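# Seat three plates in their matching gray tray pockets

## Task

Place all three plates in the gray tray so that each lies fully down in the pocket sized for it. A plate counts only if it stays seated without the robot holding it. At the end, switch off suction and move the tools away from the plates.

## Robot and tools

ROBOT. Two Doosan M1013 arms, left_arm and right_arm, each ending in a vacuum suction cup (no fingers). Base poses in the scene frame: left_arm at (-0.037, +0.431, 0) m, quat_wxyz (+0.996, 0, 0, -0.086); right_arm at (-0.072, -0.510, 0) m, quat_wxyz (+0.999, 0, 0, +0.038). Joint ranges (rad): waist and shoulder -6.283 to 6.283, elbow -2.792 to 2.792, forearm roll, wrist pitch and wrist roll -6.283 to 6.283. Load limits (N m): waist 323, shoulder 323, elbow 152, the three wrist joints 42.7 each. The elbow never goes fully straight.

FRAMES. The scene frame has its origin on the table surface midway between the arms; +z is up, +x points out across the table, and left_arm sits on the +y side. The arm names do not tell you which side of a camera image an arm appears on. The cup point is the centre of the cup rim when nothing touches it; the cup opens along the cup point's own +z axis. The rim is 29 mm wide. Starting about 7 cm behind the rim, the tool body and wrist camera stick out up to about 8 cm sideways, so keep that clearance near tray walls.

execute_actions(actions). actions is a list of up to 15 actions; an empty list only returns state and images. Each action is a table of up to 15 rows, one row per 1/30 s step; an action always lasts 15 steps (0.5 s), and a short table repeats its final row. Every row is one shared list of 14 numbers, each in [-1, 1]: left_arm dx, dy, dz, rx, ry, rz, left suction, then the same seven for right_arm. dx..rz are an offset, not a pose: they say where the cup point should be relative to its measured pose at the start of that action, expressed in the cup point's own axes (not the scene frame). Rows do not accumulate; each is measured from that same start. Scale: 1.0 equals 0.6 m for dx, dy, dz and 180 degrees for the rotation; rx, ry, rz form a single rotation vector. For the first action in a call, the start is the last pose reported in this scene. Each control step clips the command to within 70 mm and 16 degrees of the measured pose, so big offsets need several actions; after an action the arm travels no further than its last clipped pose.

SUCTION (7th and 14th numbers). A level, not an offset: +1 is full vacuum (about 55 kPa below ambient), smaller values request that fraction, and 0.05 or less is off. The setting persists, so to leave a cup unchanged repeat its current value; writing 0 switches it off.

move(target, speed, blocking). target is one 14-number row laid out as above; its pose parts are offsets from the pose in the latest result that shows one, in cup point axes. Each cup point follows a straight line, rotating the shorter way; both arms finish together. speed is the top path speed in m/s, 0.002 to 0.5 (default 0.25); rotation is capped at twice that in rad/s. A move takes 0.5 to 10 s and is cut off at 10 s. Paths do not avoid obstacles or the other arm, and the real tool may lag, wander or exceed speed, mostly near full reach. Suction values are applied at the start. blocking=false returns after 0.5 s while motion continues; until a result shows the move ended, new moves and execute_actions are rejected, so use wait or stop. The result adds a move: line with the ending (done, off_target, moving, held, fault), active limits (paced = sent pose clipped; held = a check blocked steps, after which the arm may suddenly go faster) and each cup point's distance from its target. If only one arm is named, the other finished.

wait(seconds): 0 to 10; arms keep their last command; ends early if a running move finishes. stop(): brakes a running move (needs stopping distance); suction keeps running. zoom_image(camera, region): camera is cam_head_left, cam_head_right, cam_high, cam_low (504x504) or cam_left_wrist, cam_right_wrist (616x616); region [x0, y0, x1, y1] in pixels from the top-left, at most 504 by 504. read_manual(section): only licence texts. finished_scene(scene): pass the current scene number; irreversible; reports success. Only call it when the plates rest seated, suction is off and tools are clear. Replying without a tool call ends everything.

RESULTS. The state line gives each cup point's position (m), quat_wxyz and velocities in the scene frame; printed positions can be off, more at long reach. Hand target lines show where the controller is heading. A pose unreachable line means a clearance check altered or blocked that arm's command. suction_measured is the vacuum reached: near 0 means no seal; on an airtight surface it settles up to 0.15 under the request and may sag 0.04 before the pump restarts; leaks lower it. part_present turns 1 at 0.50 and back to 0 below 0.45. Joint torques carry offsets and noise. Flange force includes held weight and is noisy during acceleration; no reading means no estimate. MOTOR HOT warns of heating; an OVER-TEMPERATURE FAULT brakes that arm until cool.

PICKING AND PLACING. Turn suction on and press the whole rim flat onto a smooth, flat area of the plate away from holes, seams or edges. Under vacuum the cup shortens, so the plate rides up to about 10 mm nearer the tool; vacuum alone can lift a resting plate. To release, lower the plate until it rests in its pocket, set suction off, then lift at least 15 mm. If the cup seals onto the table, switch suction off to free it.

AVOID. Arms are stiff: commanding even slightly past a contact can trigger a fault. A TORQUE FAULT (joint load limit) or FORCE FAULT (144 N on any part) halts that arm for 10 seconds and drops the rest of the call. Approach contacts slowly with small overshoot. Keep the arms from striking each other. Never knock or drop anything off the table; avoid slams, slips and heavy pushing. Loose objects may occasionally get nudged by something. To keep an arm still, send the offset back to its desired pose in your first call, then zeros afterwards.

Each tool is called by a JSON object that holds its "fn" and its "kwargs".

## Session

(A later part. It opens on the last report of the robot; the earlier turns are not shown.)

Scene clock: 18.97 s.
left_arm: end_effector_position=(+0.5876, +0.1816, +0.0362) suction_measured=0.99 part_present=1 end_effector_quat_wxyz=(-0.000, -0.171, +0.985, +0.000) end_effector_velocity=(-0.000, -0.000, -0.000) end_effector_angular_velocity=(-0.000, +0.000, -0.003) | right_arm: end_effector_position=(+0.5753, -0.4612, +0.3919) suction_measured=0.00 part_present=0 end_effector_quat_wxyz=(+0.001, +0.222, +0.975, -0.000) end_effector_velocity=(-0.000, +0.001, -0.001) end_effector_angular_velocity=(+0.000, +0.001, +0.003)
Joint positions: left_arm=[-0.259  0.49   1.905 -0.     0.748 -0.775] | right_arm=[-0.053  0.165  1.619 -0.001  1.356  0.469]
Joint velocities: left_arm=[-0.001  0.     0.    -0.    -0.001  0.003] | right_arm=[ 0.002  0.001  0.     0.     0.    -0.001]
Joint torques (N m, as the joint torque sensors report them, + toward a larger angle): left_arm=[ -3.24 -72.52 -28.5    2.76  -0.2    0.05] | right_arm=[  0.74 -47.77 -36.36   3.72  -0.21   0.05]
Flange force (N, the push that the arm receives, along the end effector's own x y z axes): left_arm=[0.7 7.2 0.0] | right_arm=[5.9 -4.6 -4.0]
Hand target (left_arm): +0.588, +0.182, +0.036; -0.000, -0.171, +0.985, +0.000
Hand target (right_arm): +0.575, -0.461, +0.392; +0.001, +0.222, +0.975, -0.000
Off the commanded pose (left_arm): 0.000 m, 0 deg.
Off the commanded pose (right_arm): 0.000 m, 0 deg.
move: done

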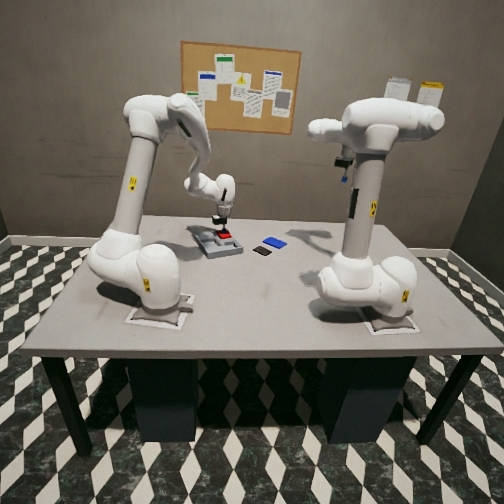

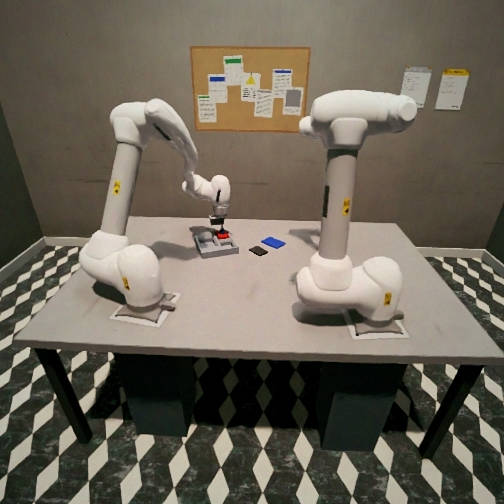

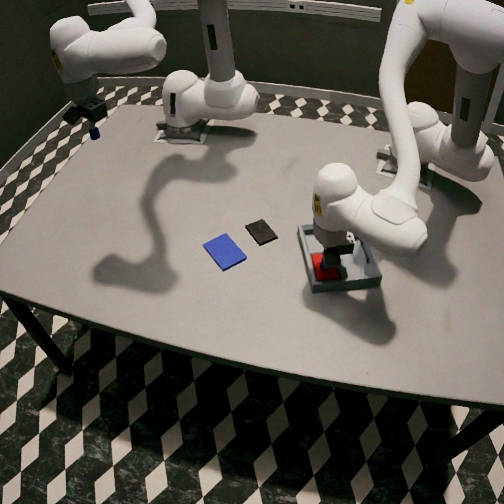

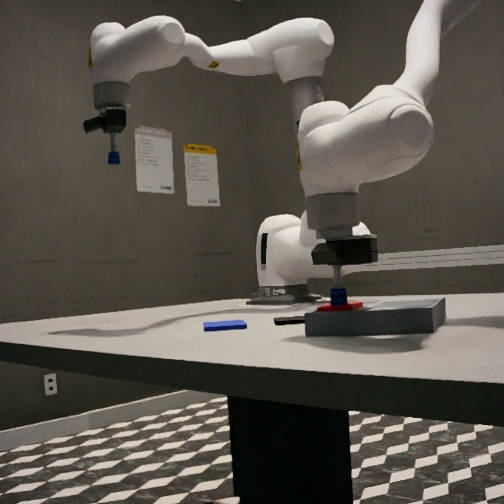

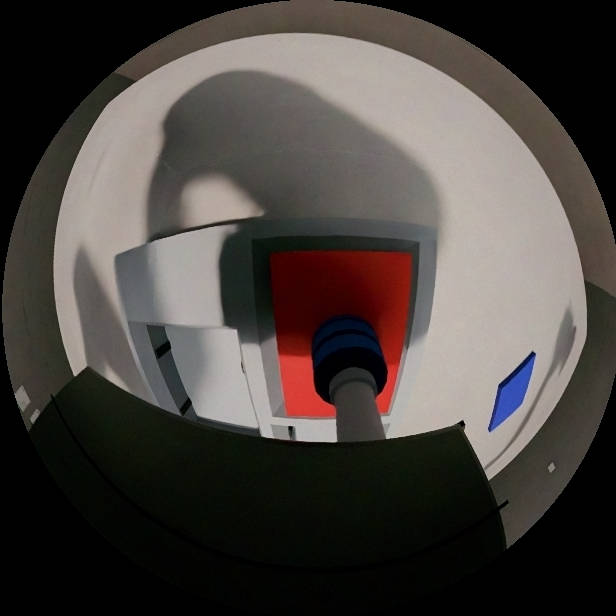

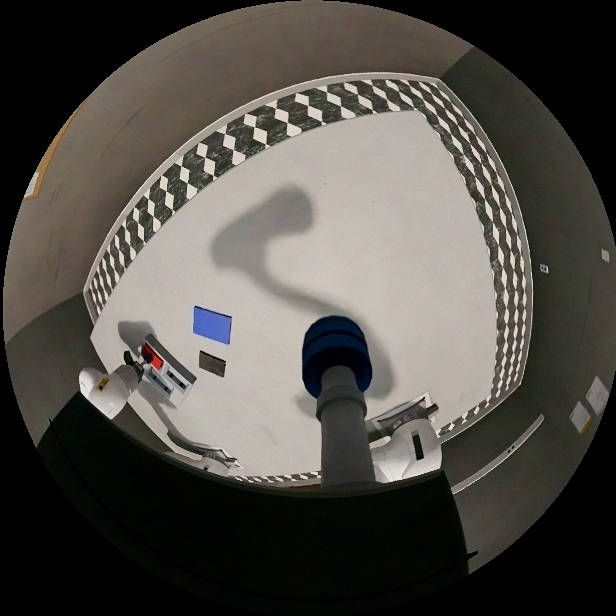

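{"fn": "move", "kwargs": {"target": [0.001,0.002,0.015,0,0,0.004,1,0,0,0,0,0,0,0], "speed": 0.02}}

{"fn": "zoom_image", "kwargs": {"camera": "cam_left_wrist", "region": [220,200,470,450]}}

{"fn": "zoom_image", "kwargs": {"camera": "cam_high", "region": [195,200,395,310]}}

Scene clock: 22.27 s.
left_arm: end_effector_position=(+0.5867, +0.1825, +0.0272) suction_measured=0.99 part_present=1 end_effector_quat_wxyz=(-0.000, -0.165, +0.986, +0.000) end_effector_velocity=(-0.000, -0.001, -0.000) end_effector_angular_velocity=(+0.000, +0.001, -0.002) | right_arm: end_effector_position=(+0.5753, -0.4612, +0.3919) suction_measured=0.00 part_present=0 end_effector_quat_wxyz=(+0.001, +0.222, +0.975, -0.000) end_effector_velocity=(+0.000, +0.000, -0.000) end_effector_angular_velocity=(-0.000, -0.001, +0.002)
Joint positions: left_arm=[-0.258  0.499  1.911 -0.     0.732 -0.762] | right_arm=[-0.053  0.165  1.619 -0.001  1.356  0.469]
Joint velocities: left_arm=[-0.001  0.    -0.    -0.     0.001  0.001] | right_arm=[ 0.     0.001 -0.    -0.    -0.001 -0.002]
Joint torques (N m, as the joint torque sensors report them, + toward a larger angle): left_arm=[ -3.14 -72.69 -26.49   2.54  -0.24  -0.34] | right_arm=[ -0.55 -48.62 -36.59   3.64  -0.23   0.05]
Flange force (N, the push that the arm receives, along the end effector's own x y z axes): left_arm=[-1.7 5.0 -0.3] | right_arm=[6.2 -2.3 -3.5]
Hand target (left_arm): +0.587, +0.183, +0.027; -0.000, -0.165, +0.986, +0.000
Hand target (right_arm): +0.575, -0.461, +0.392; +0.001, +0.222, +0.975, -0.000
Off the commanded pose (left_arm): 0.000 m, 0 deg.
Off the commanded pose (right_arm): 0.000 m, 0 deg.
move: done

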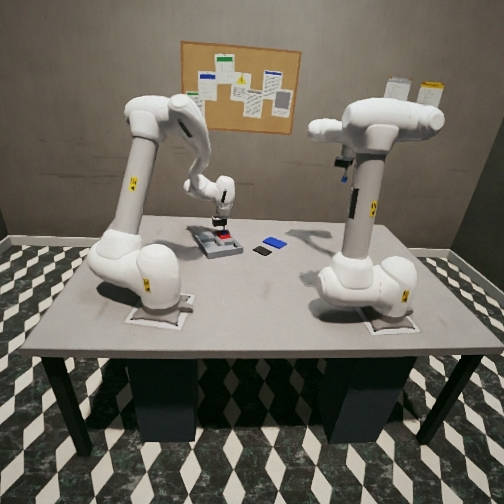

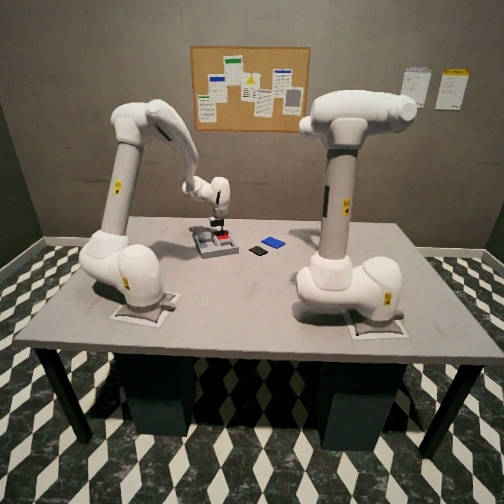

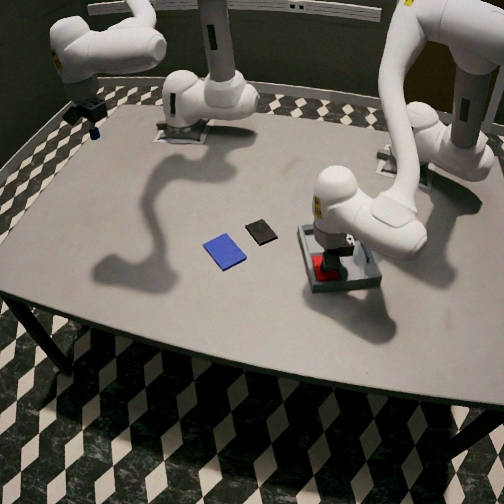

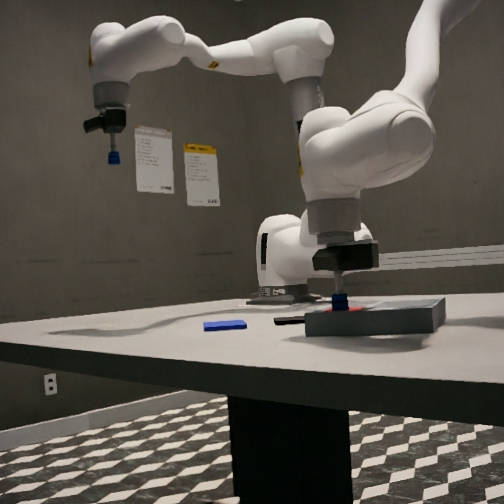

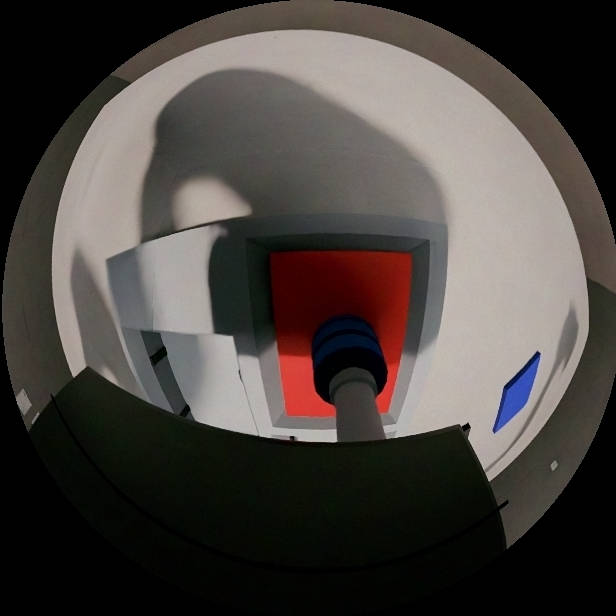

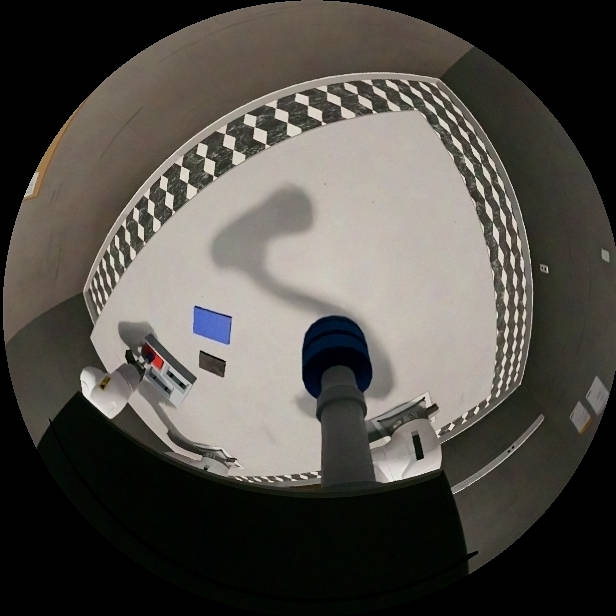

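Region (220, 200, 470, 450) of cam_left_wrist's 616x616 image, scaled by 2.016, with more detail than that image has.

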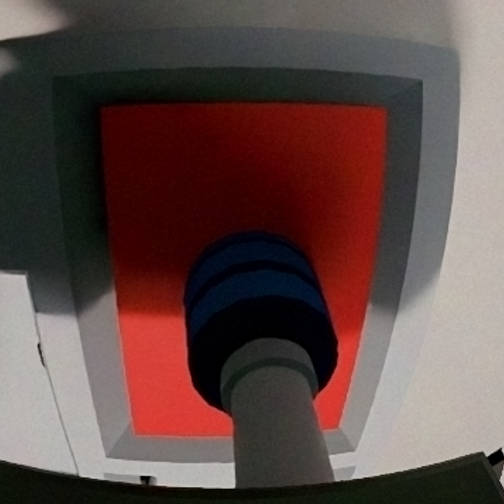

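Region (195, 200, 395, 310) of cam_high's 504x504 image, scaled by 2.520, with more detail than that image has; it fills the top 277 rows of this view, and the rest is white.

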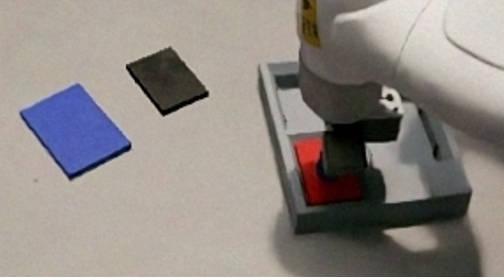

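{"fn": "move", "kwargs": {"target": [0.0028,0.001,0.004,0,0,0,1,0,0,0,0,0,0,0], "speed": 0.02}}

{"fn": "move", "kwargs": {"target": [0,0,0.014,0,0,0,1,0,0,0,0,0,0,0], "speed": 0.01}}

{"fn": "zoom_image", "kwargs": {"camera": "cam_left_wrist", "region": [220,200,470,450]}}

Scene clock: 25.53 s.
left_arm: end_effector_position=(+0.5849, +0.1826, +0.0248) suction_measured=0.99 part_present=1 end_effector_quat_wxyz=(-0.000, -0.165, +0.986, +0.000) end_effector_velocity=(-0.000, -0.001, +0.000) end_effector_angular_velocity=(-0.000, -0.001, -0.001) | right_arm: end_effector_position=(+0.5753, -0.4612, +0.3919) suction_measured=0.00 part_present=0 end_effector_quat_wxyz=(+0.001, +0.222, +0.975, -0.000) end_effector_velocity=(+0.000, +0.000, +0.000) end_effector_angular_velocity=(-0.000, -0.001, +0.000)
Joint positions: left_arm=[-0.259  0.501  1.915 -0.     0.726 -0.763] | right_arm=[-0.053  0.165  1.619 -0.001  1.356  0.469]
Joint velocities: left_arm=[-0.001 -0.     0.     0.    -0.001 -0.001] | right_arm=[ 0.    -0.    -0.    -0.    -0.001 -0.   ]
Joint torques (N m, as the joint torque sensors report them, + toward a larger angle): left_arm=[ -3.78 -71.53 -26.69   2.52  -0.17  -0.08] | right_arm=[ -0.28 -48.13 -36.41   3.72  -0.29   0.15]
Flange force (N, the push that the arm receives, along the end effector's own x y z axes): left_arm=[-0.7 7.0 -2.0] | right_arm=[6.4 -3.3 -4.2]
Hand target (left_arm): +0.585, +0.183, +0.025; -0.000, -0.165, +0.986, +0.000
Hand target (right_arm): +0.575, -0.461, +0.392; +0.001, +0.222, +0.975, -0.000
Off the commanded pose (left_arm): 0.000 m, 0 deg.
Off the commanded pose (right_arm): 0.000 m, 0 deg.
move: done

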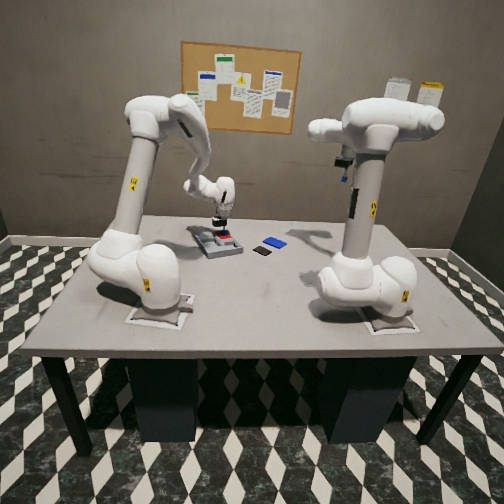

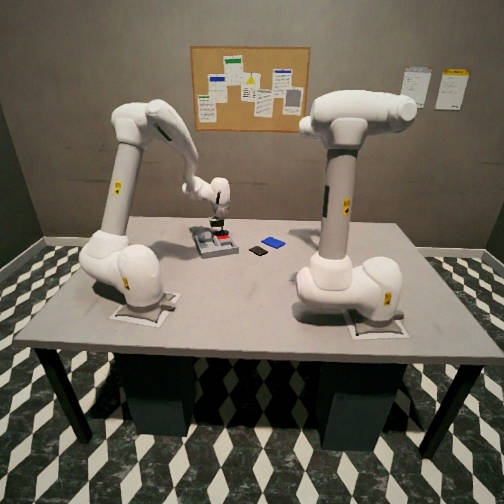

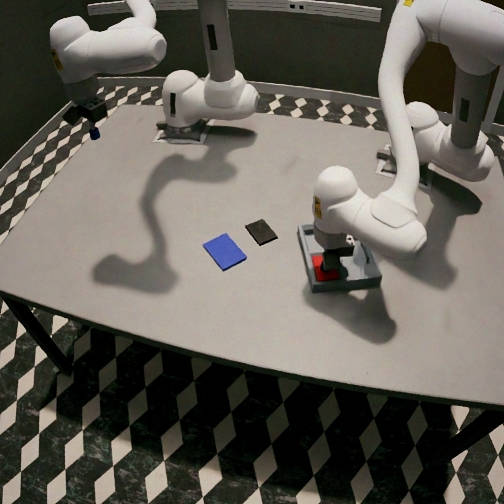

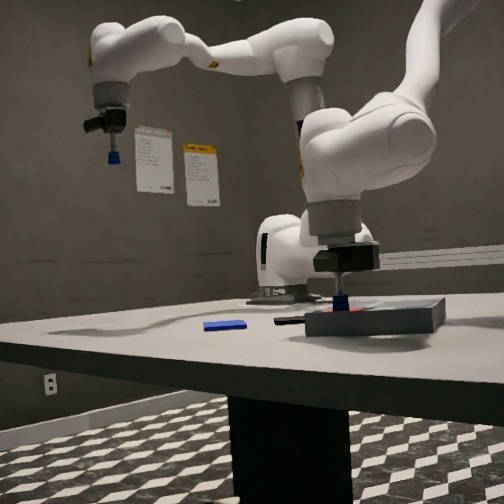

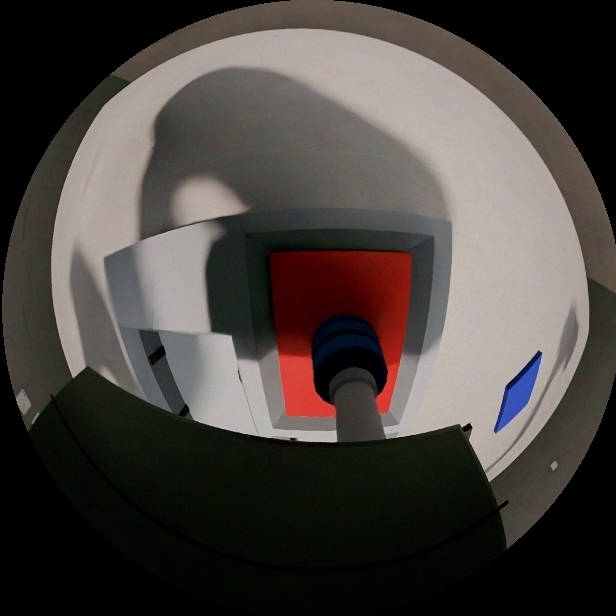

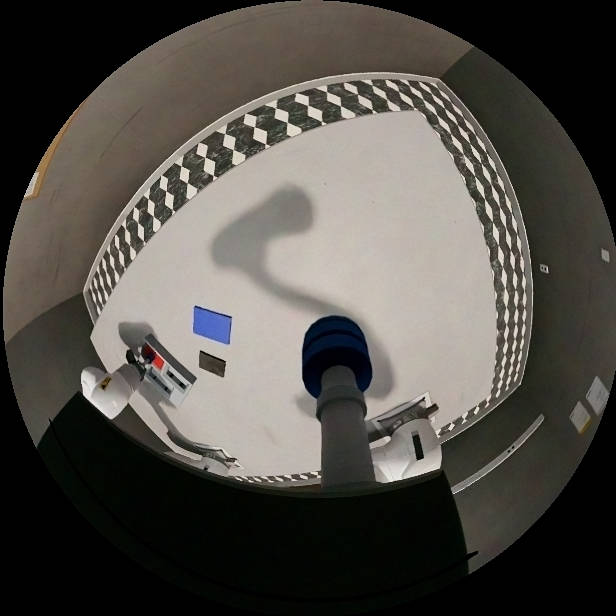

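Scene clock: 26.60 s.
left_arm: end_effector_position=(+0.5849, +0.1826, +0.0164) suction_measured=0.99 part_present=1 end_effector_quat_wxyz=(-0.000, -0.165, +0.986, +0.000) end_effector_velocity=(+0.001, +0.001, +0.000) end_effector_angular_velocity=(-0.001, -0.002, +0.000) | right_arm: end_effector_position=(+0.5753, -0.4612, +0.3919) suction_measured=0.00 part_present=0 end_effector_quat_wxyz=(+0.001, +0.222, +0.975, -0.000) end_effector_velocity=(+0.001, +0.000, +0.000) end_effector_angular_velocity=(-0.000, -0.001, -0.002)
Joint positions: left_arm=[-0.259  0.511  1.918 -0.     0.712 -0.763] | right_arm=[-0.053  0.165  1.619 -0.001  1.356  0.469]
Joint velocities: left_arm=[ 0.001 -0.    -0.001  0.    -0.001  0.001] | right_arm=[ 0.     0.001 -0.001 -0.     0.     0.002]
Joint torques (N m, as the joint torque sensors report them, + toward a larger angle): left_arm=[ -3.49 -69.32 -27.61   2.47  -0.33   0.08] | right_arm=[ -0.48 -47.73 -36.52   3.67  -0.27   0.05]
Flange force (N, the push that the arm receives, along the end effector's own x y z axes): left_arm=[4.0 10.4 -6.2] | right_arm=[7.2 -3.3 -4.2]
Hand target (left_arm): +0.585, +0.183, +0.016; -0.000, -0.165, +0.986, +0.000
Hand target (right_arm): +0.575, -0.461, +0.392; +0.001, +0.222, +0.975, -0.000
Off the commanded pose (left_arm): 0.000 m, 0 deg.
Off the commanded pose (right_arm): 0.000 m, 0 deg.
move: done

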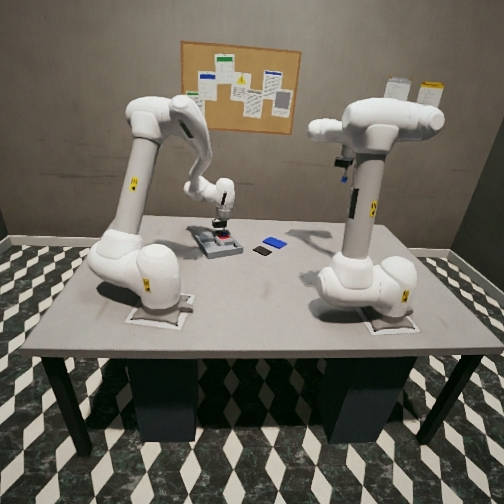

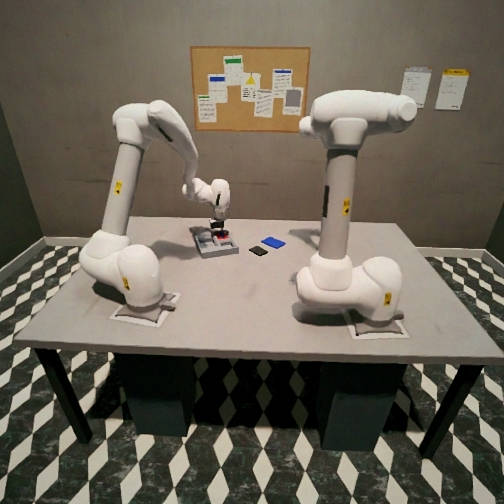

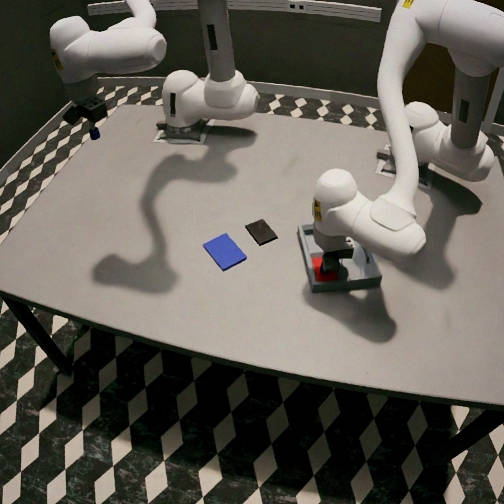

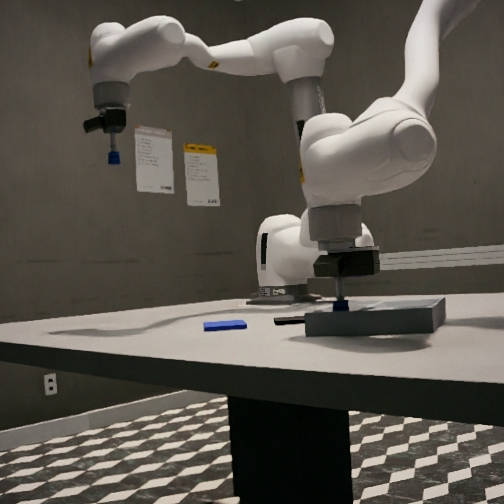

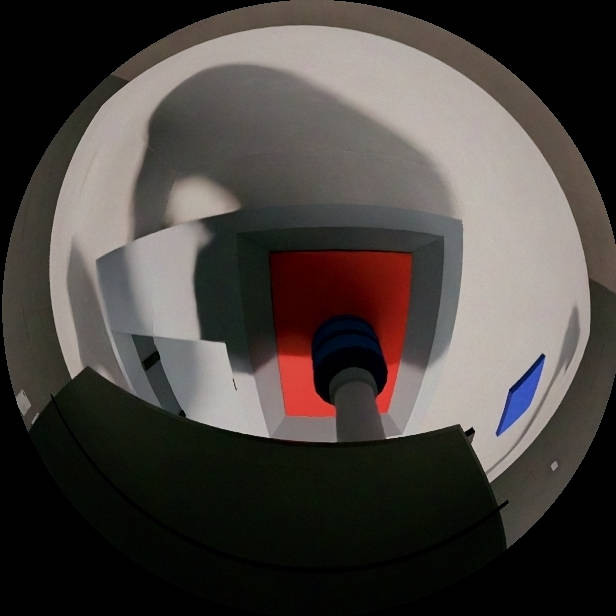

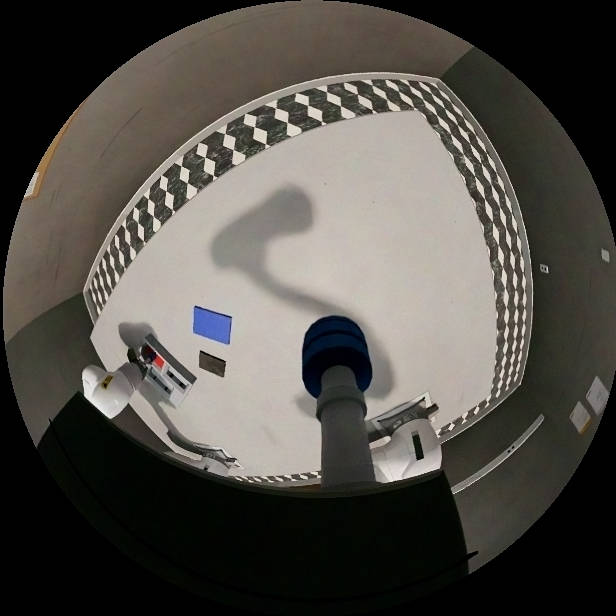

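Region (220, 200, 470, 450) of cam_left_wrist's 616x616 image, scaled by 2.016, with more detail than that image has.

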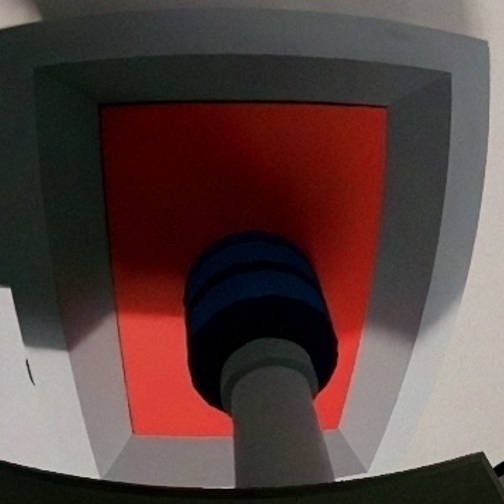

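Fits. Continue in small steps to find the floor.

{"fn": "move", "kwargs": {"target": [0.0005,0.0005,0.008,0,0,0,1,0,0,0,0,0,0,0], "speed": 0.008}}

Scene clock: 28.57 s.
left_arm: end_effector_position=(+0.5845, +0.1827, +0.0116) suction_measured=0.99 part_present=1 end_effector_quat_wxyz=(-0.000, -0.165, +0.986, +0.000) end_effector_velocity=(+0.001, +0.000, +0.001) end_effector_angular_velocity=(-0.000, -0.001, +0.003) | right_arm: end_effector_position=(+0.5753, -0.4612, +0.3919) suction_measured=0.00 part_present=0 end_effector_quat_wxyz=(+0.001, +0.222, +0.975, -0.000) end_effector_velocity=(+0.000, -0.000, -0.000) end_effector_angular_velocity=(-0.001, -0.000, -0.001)
Joint positions: left_arm=[-0.259  0.517  1.921 -0.     0.704 -0.763] | right_arm=[-0.053  0.165  1.619 -0.001  1.356  0.469]
Joint velocities: left_arm=[ 0.001 -0.001 -0.001 -0.     0.001 -0.002] | right_arm=[-0.     0.    -0.    -0.001 -0.001  0.001]
Joint torques (N m, as the joint torque sensors report them, + toward a larger angle): left_arm=[ -2.58 -71.59 -25.37   2.81   0.08  -0.2 ] | right_arm=[ -0.86 -47.66 -36.27   3.71  -0.26   0.1 ]
Flange force (N, the push that the arm receives, along the end effector's own x y z axes): left_arm=[-0.1 5.9 -3.6] | right_arm=[7.2 -2.8 -4.4]
Hand target (left_arm): +0.585, +0.183, +0.012; -0.000, -0.165, +0.986, +0.000
Hand target (right_arm): +0.575, -0.461, +0.392; +0.001, +0.222, +0.975, -0.000
Off the commanded pose (left_arm): 0.000 m, 0 deg.
Off the commanded pose (right_arm): 0.000 m, 0 deg.
move: done

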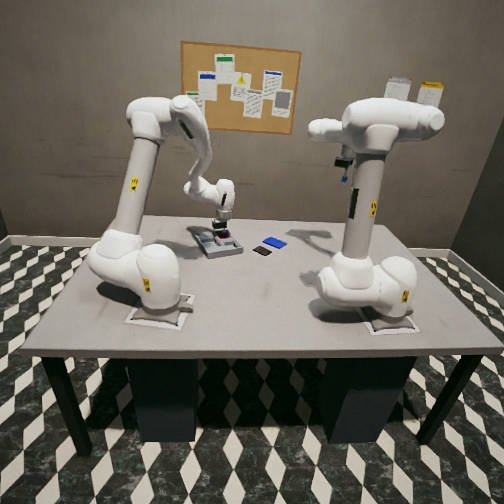

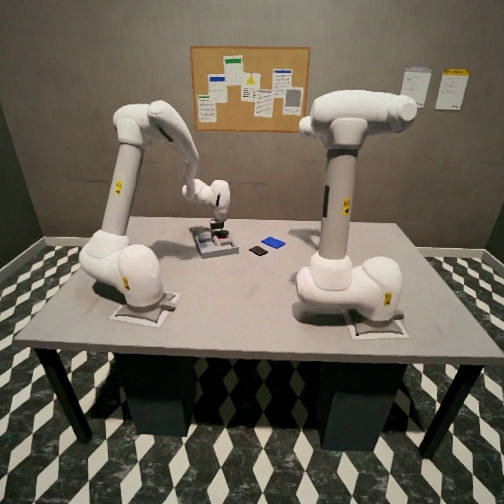

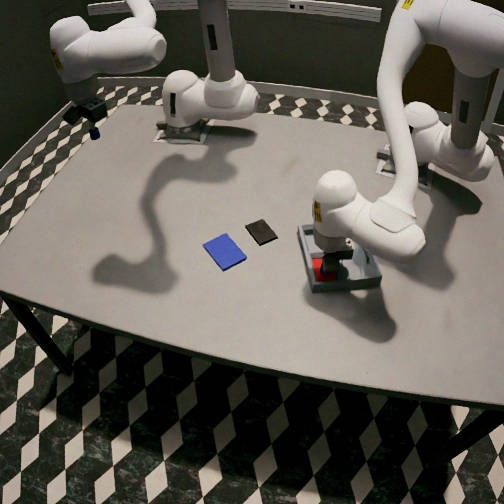

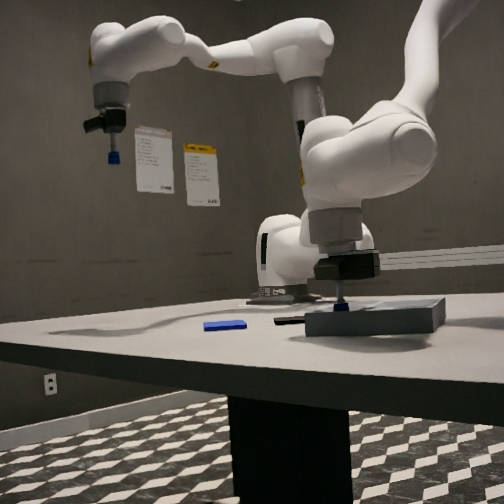

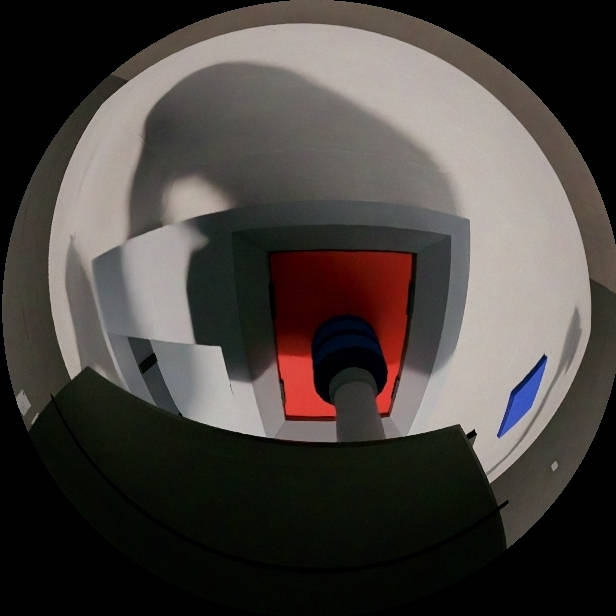

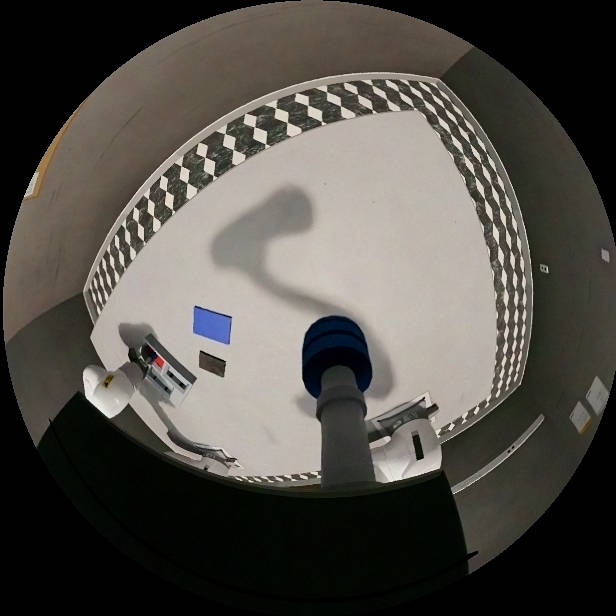

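{"fn": "move", "kwargs": {"target": [0,0,0.005,0,0,0,1,0,0,0,0,0,0,0], "speed": 0.008}}

Scene clock: 30.63 s.
left_arm: end_effector_position=(+0.5845, +0.1827, +0.0087) suction_measured=0.99 part_present=1 end_effector_quat_wxyz=(-0.000, -0.165, +0.986, +0.000) end_effector_velocity=(-0.000, +0.000, -0.001) end_effector_angular_velocity=(+0.001, +0.001, -0.001) | right_arm: end_effector_position=(+0.5753, -0.4612, +0.3919) suction_measured=0.00 part_present=0 end_effector_quat_wxyz=(+0.001, +0.222, +0.975, -0.000) end_effector_velocity=(+0.000, +0.001, +0.000) end_effector_angular_velocity=(-0.000, -0.002, +0.002)
Joint positions: left_arm=[-0.259  0.521  1.922 -0.     0.699 -0.763] | right_arm=[-0.053  0.165  1.619 -0.001  1.356  0.469]
Joint velocities: left_arm=[ 0.     0.001 -0.    -0.     0.     0.002] | right_arm=[ 0.002 -0.    -0.    -0.    -0.001 -0.   ]
Joint torques (N m, as the joint torque sensors report them, + toward a larger angle): left_arm=[ -2.8  -71.77 -25.18   2.66   0.02   0.02] | right_arm=[ -0.2  -47.44 -36.72   3.66  -0.33   0.07]
Flange force (N, the push that the arm receives, along the end effector's own x y z axes): left_arm=[-0.4 5.8 -2.8] | right_arm=[7.8 -4.0 -4.0]
Hand target (left_arm): +0.585, +0.183, +0.009; -0.000, -0.165, +0.986, +0.000
Hand target (right_arm): +0.575, -0.461, +0.392; +0.001, +0.222, +0.975, -0.000
Off the commanded pose (left_arm): 0.000 m, 0 deg.
Off the commanded pose (right_arm): 0.000 m, 0 deg.
move: done

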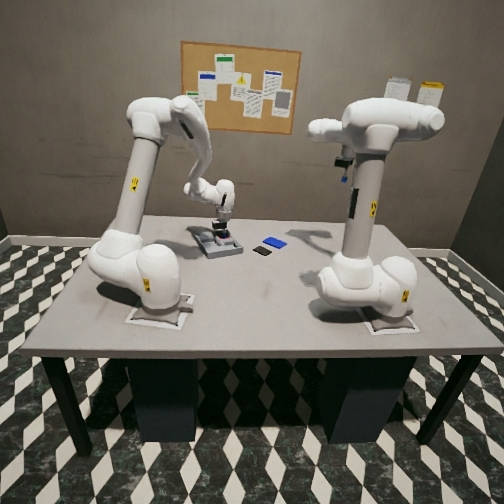

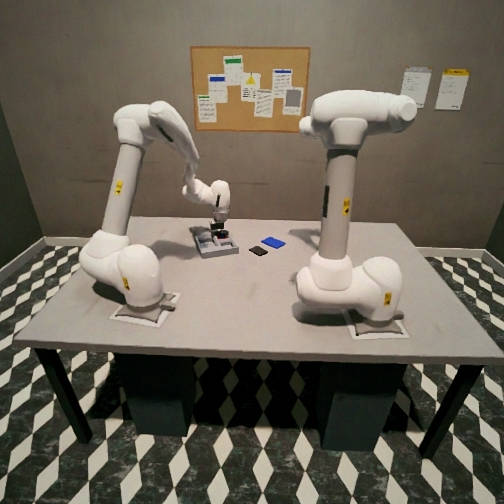

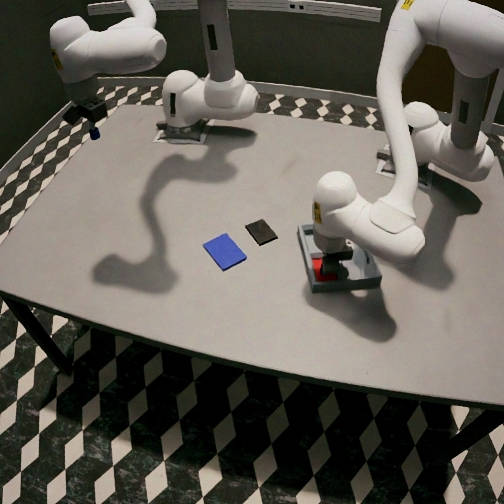

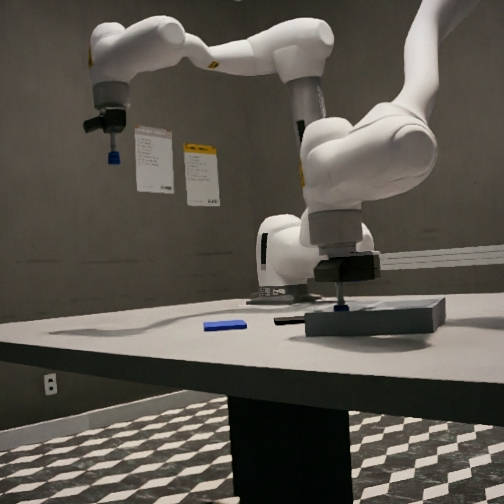

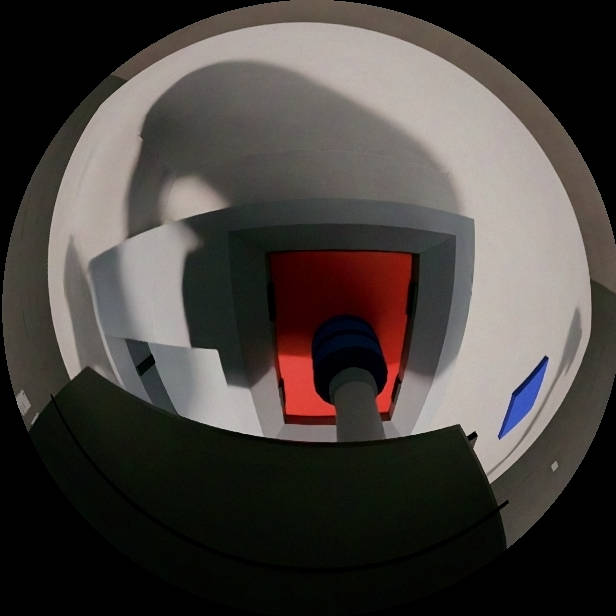

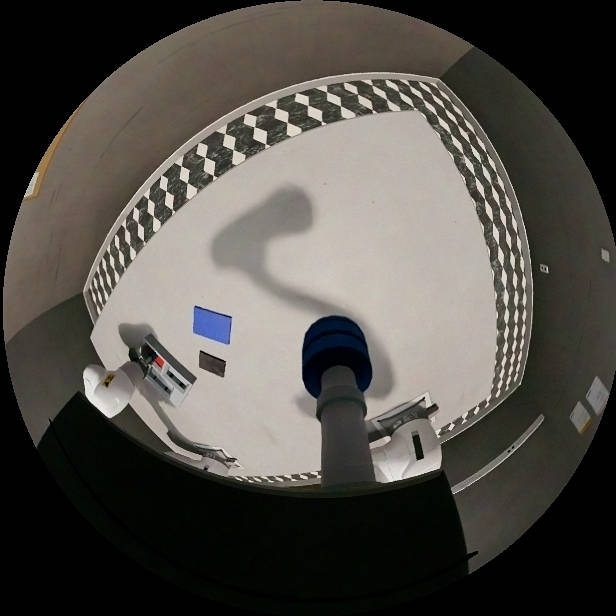

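{"fn": "move", "kwargs": {"target": [0,0,0.004,0,0,0,1,0,0,0,0,0,0,0], "speed": 0.006}}

Scene clock: 32.47 s.
left_arm: end_effector_position=(+0.5845, +0.1827, +0.0063) suction_measured=0.99 part_present=1 end_effector_quat_wxyz=(-0.000, -0.165, +0.986, +0.000) end_effector_velocity=(-0.001, -0.000, -0.001) end_effector_angular_velocity=(+0.001, +0.002, -0.002) | right_arm: end_effector_position=(+0.5753, -0.4612, +0.3919) suction_measured=0.00 part_present=0 end_effector_quat_wxyz=(+0.001, +0.222, +0.975, -0.000) end_effector_velocity=(+0.001, -0.000, +0.000) end_effector_angular_velocity=(+0.000, -0.001, -0.001)
Joint positions: left_arm=[-0.259  0.524  1.923 -0.     0.695 -0.763] | right_arm=[-0.053  0.165  1.619 -0.001  1.356  0.469]
Joint velocities: left_arm=[-0.001  0.001  0.     0.     0.     0.001] | right_arm=[-0.001  0.    -0.001  0.    -0.001  0.   ]
Joint torques (N m, as the joint torque sensors report them, + toward a larger angle): left_arm=[ -2.96 -70.92 -24.9    2.62   0.01   0.1 ] | right_arm=[ -0.22 -47.89 -36.11   3.73  -0.3    0.02]
Flange force (N, the push that the arm receives, along the end effector's own x y z axes): left_arm=[0.6 6.0 -4.3] | right_arm=[5.7 -3.3 -4.5]
Hand target (left_arm): +0.585, +0.183, +0.006; -0.000, -0.165, +0.986, +0.000
Hand target (right_arm): +0.575, -0.461, +0.392; +0.001, +0.222, +0.975, -0.000
Off the commanded pose (left_arm): 0.000 m, 0 deg.
Off the commanded pose (right_arm): 0.000 m, 0 deg.
move: done

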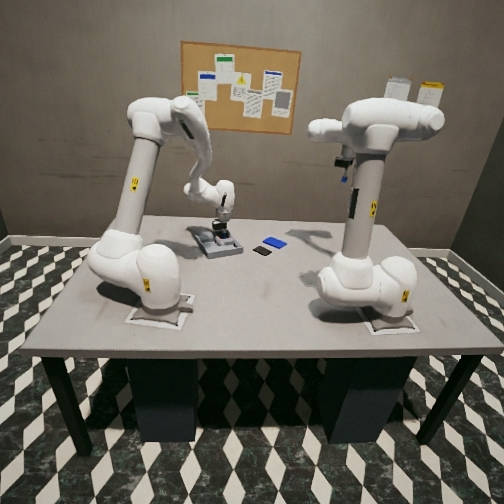

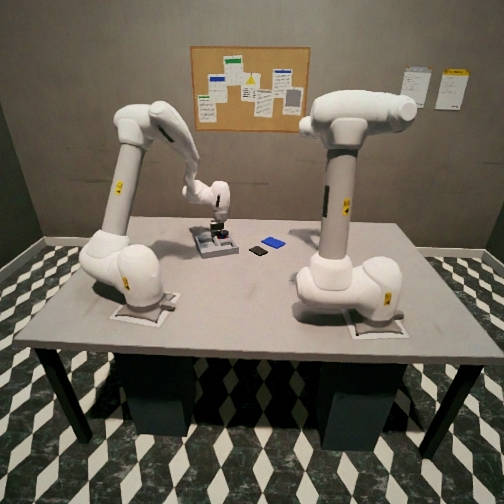

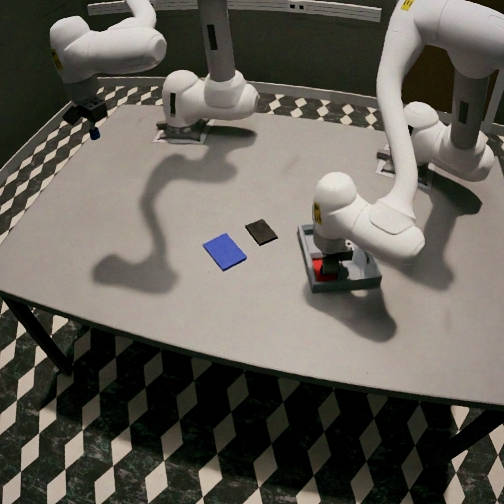

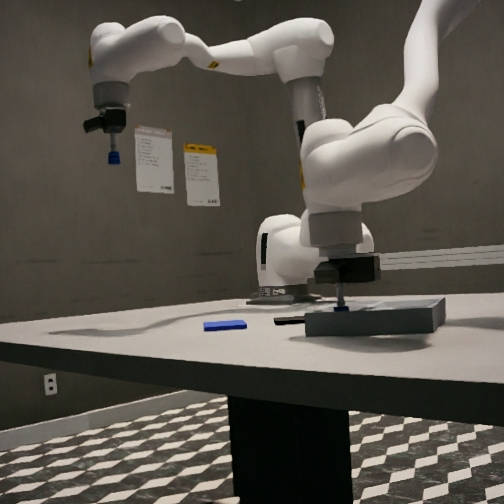

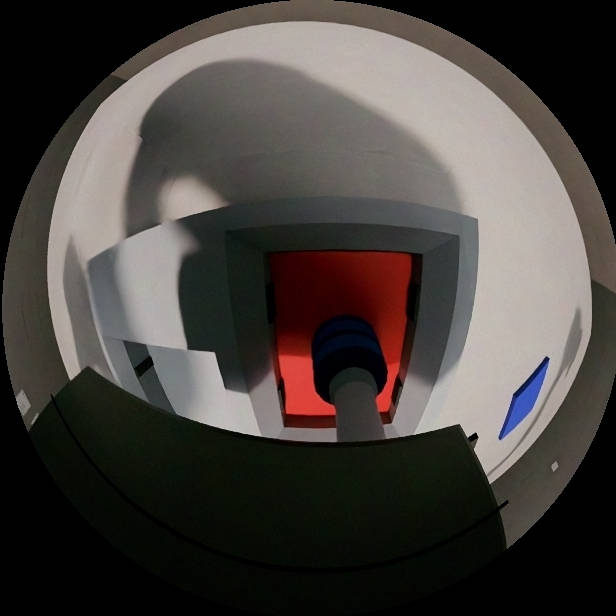

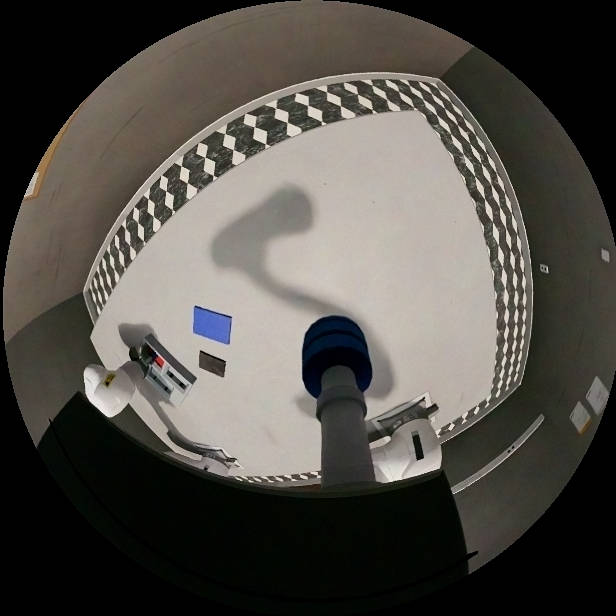

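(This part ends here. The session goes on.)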